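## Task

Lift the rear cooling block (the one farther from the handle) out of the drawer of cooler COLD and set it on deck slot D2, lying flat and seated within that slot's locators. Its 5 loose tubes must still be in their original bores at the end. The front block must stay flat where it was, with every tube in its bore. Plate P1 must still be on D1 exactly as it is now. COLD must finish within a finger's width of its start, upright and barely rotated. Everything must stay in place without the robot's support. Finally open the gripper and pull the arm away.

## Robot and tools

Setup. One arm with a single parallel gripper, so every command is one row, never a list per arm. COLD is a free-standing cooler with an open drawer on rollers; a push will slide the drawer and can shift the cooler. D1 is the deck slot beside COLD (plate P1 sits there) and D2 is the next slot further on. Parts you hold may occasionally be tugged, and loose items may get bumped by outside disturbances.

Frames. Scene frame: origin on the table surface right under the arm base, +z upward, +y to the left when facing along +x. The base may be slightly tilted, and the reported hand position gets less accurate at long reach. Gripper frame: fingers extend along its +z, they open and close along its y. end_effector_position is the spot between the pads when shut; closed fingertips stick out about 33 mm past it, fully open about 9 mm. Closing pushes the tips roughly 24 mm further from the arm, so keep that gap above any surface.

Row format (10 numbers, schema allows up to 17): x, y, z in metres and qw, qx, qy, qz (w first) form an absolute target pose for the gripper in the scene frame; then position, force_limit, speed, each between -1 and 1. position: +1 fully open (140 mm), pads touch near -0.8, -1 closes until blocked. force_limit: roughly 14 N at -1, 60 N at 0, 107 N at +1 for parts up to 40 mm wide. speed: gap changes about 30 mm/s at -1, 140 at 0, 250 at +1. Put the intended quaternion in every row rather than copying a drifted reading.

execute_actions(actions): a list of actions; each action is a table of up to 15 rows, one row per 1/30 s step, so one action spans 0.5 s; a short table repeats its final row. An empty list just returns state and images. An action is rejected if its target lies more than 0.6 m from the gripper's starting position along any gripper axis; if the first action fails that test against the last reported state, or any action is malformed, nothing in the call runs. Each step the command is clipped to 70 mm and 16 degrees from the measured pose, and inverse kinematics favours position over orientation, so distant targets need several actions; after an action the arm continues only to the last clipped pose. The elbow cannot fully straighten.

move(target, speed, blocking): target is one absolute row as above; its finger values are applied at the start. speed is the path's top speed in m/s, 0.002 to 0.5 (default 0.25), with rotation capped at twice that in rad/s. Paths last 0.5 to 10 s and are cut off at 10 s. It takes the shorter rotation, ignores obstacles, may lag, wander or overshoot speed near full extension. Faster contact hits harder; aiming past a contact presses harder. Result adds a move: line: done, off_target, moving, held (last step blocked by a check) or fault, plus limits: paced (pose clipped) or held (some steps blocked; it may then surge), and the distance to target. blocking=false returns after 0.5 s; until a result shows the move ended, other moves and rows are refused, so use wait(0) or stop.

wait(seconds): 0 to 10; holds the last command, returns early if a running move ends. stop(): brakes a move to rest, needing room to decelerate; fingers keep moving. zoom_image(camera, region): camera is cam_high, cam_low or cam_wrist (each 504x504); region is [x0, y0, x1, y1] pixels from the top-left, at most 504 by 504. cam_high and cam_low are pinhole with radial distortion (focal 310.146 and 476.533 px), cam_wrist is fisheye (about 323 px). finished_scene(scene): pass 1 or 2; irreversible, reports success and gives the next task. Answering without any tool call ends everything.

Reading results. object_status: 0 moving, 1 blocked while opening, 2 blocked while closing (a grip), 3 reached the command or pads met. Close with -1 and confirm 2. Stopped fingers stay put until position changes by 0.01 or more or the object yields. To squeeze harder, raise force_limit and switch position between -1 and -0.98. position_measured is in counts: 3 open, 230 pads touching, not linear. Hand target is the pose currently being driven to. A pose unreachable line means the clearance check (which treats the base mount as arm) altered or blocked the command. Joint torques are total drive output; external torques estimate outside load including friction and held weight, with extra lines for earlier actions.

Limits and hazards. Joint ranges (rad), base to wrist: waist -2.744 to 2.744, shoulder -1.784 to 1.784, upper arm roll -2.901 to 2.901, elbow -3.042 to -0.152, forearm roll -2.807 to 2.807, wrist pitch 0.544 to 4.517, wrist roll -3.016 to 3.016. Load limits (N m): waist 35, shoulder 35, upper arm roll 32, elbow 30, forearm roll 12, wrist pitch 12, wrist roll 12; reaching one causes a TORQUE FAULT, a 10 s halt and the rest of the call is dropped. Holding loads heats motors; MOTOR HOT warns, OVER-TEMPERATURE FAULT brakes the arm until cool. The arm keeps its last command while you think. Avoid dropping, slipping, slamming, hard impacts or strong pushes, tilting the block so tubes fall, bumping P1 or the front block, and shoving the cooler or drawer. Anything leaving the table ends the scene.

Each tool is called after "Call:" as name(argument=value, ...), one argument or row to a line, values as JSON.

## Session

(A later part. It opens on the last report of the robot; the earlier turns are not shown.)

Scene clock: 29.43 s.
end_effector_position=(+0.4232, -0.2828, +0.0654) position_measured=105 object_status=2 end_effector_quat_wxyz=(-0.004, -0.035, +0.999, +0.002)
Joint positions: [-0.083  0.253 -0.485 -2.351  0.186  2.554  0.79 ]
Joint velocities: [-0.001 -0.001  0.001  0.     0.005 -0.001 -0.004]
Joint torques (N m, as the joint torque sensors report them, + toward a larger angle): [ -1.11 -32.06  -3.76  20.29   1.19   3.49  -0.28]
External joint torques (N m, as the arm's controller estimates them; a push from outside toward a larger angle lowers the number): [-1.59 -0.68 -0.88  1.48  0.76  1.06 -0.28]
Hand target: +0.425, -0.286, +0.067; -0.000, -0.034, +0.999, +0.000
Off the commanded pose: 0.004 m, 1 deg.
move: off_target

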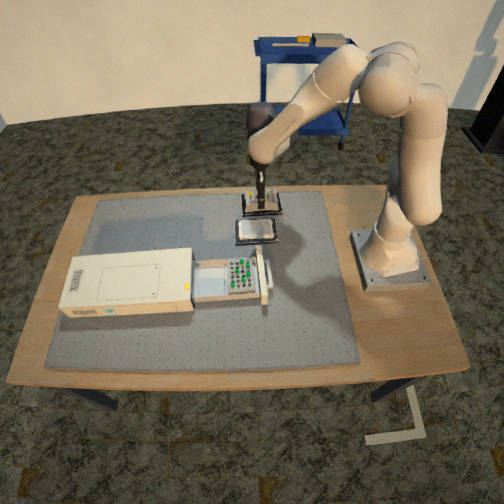

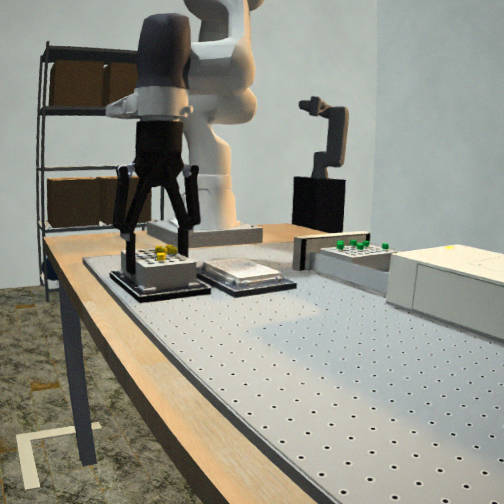

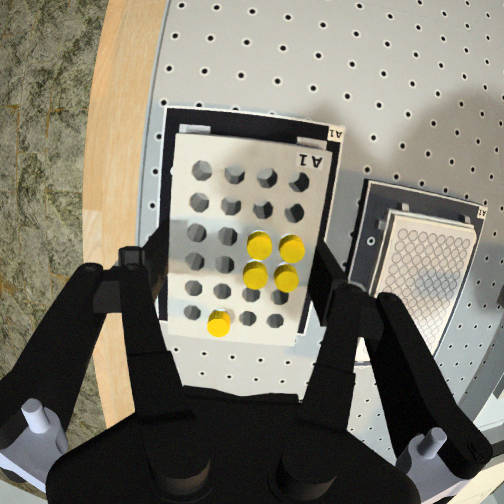

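Call:
move(
  target=[0.423,-0.283,0.065,0,-0.034,0.9994,0,0.45,0,-0.5],
)

Call:
move(
  target=[0.423,-0.283,0.2,0,-0.034,0.9994,0,0.45,0,-0.5],
  speed=0.15,
)

Call:
zoom_image(
  camera="cam_low",
  region=[100,225,220,310],
)

Scene clock: 30.20 s.
end_effector_position=(+0.4220, -0.2828, +0.0641) position_measured=72 object_status=3 end_effector_quat_wxyz=(-0.003, -0.034, +0.999, +0.000)
Joint positions: [-0.083  0.25  -0.485 -2.361  0.186  2.566  0.79 ]
Joint velocities: [-0.001  0.    -0.    -0.002 -0.     0.008  0.   ]
Joint torques (N m, as the joint torque sensors report them, + toward a larger angle): [ -0.07 -32.59  -3.18  18.4    1.08   2.72  -0.22]
External joint torques (N m, as the arm's controller estimates them; a push from outside toward a larger angle lowers the number): [-0.43 -1.55 -0.24 -0.17  0.65  0.3  -0.22]
Hand target: +0.423, -0.283, +0.065; -0.000, -0.034, +0.999, -0.000
Off the commanded pose: 0.001 m, 0 deg.
move: done

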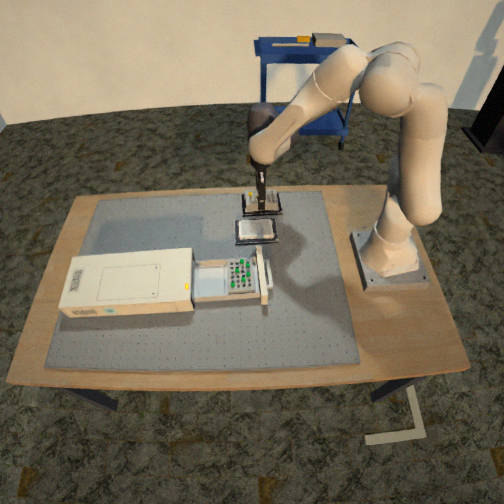

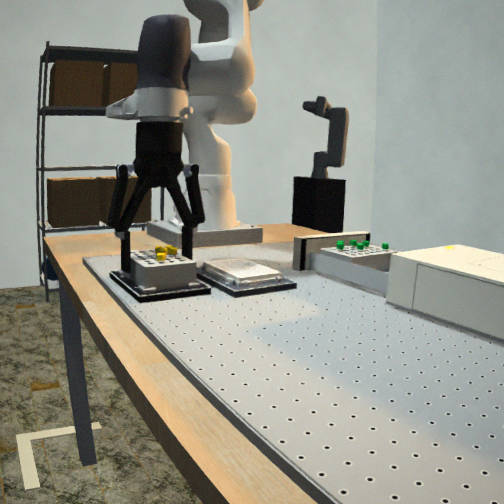

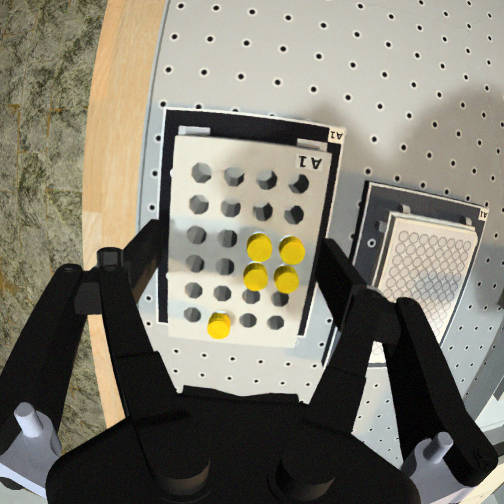

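Scene clock: 31.73 s.
end_effector_position=(+0.4241, -0.2853, +0.1991) position_measured=72 object_status=3 end_effector_quat_wxyz=(+0.002, -0.038, +0.999, -0.002)
Joint positions: [-0.041 -0.037 -0.538 -2.279 -0.043  2.248  0.944]
Joint velocities: [-0.001  0.     0.001 -0.     0.    -0.012  0.022]
Joint torques (N m, as the joint torque sensors report them, + toward a larger angle): [  1.23 -26.13   1.08  23.44  -0.15   2.04   0.16]
External joint torques (N m, as the arm's controller estimates them; a push from outside toward a larger angle lowers the number): [ 0.94 -0.93  0.24  0.74 -0.78 -0.43  0.16]
Hand target: +0.424, -0.284, +0.200; +0.000, -0.034, +0.999, -0.002
Off the commanded pose: 0.003 m, 1 deg.
move: done

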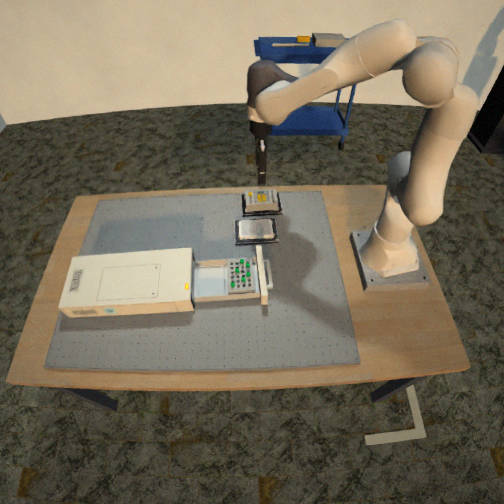

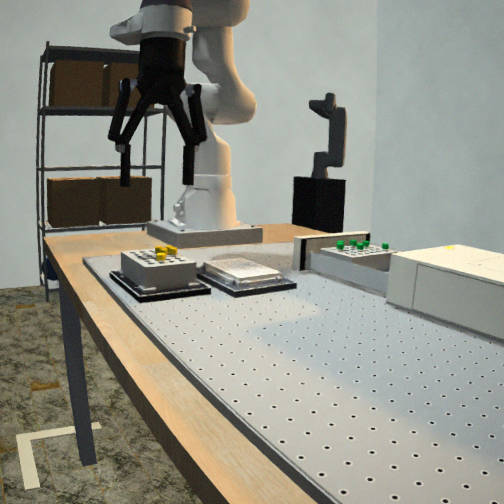

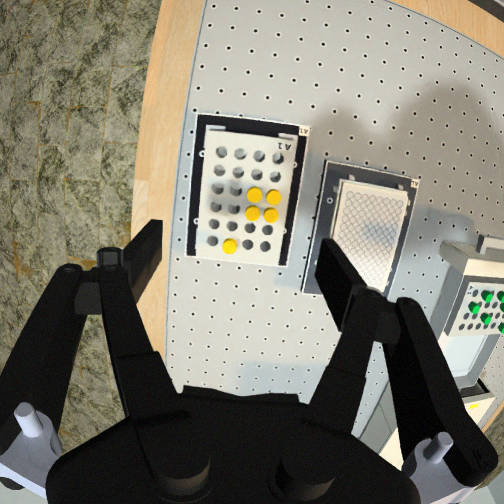

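Region (100, 225, 220, 310) of cam_low's 504x504 image, scaled by 4.200, with more detail than that image has; it fills the top 357 rows of this view, and the rest is white.

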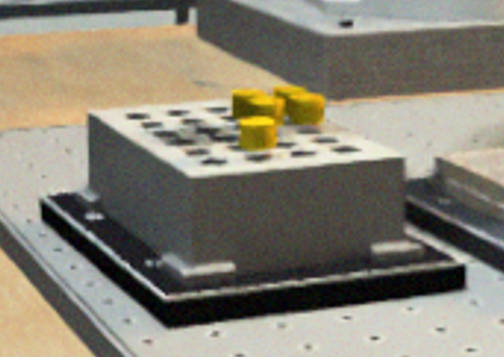

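Call:
finished_scene(
  scene=2,
)

The scene is finished: the task was done.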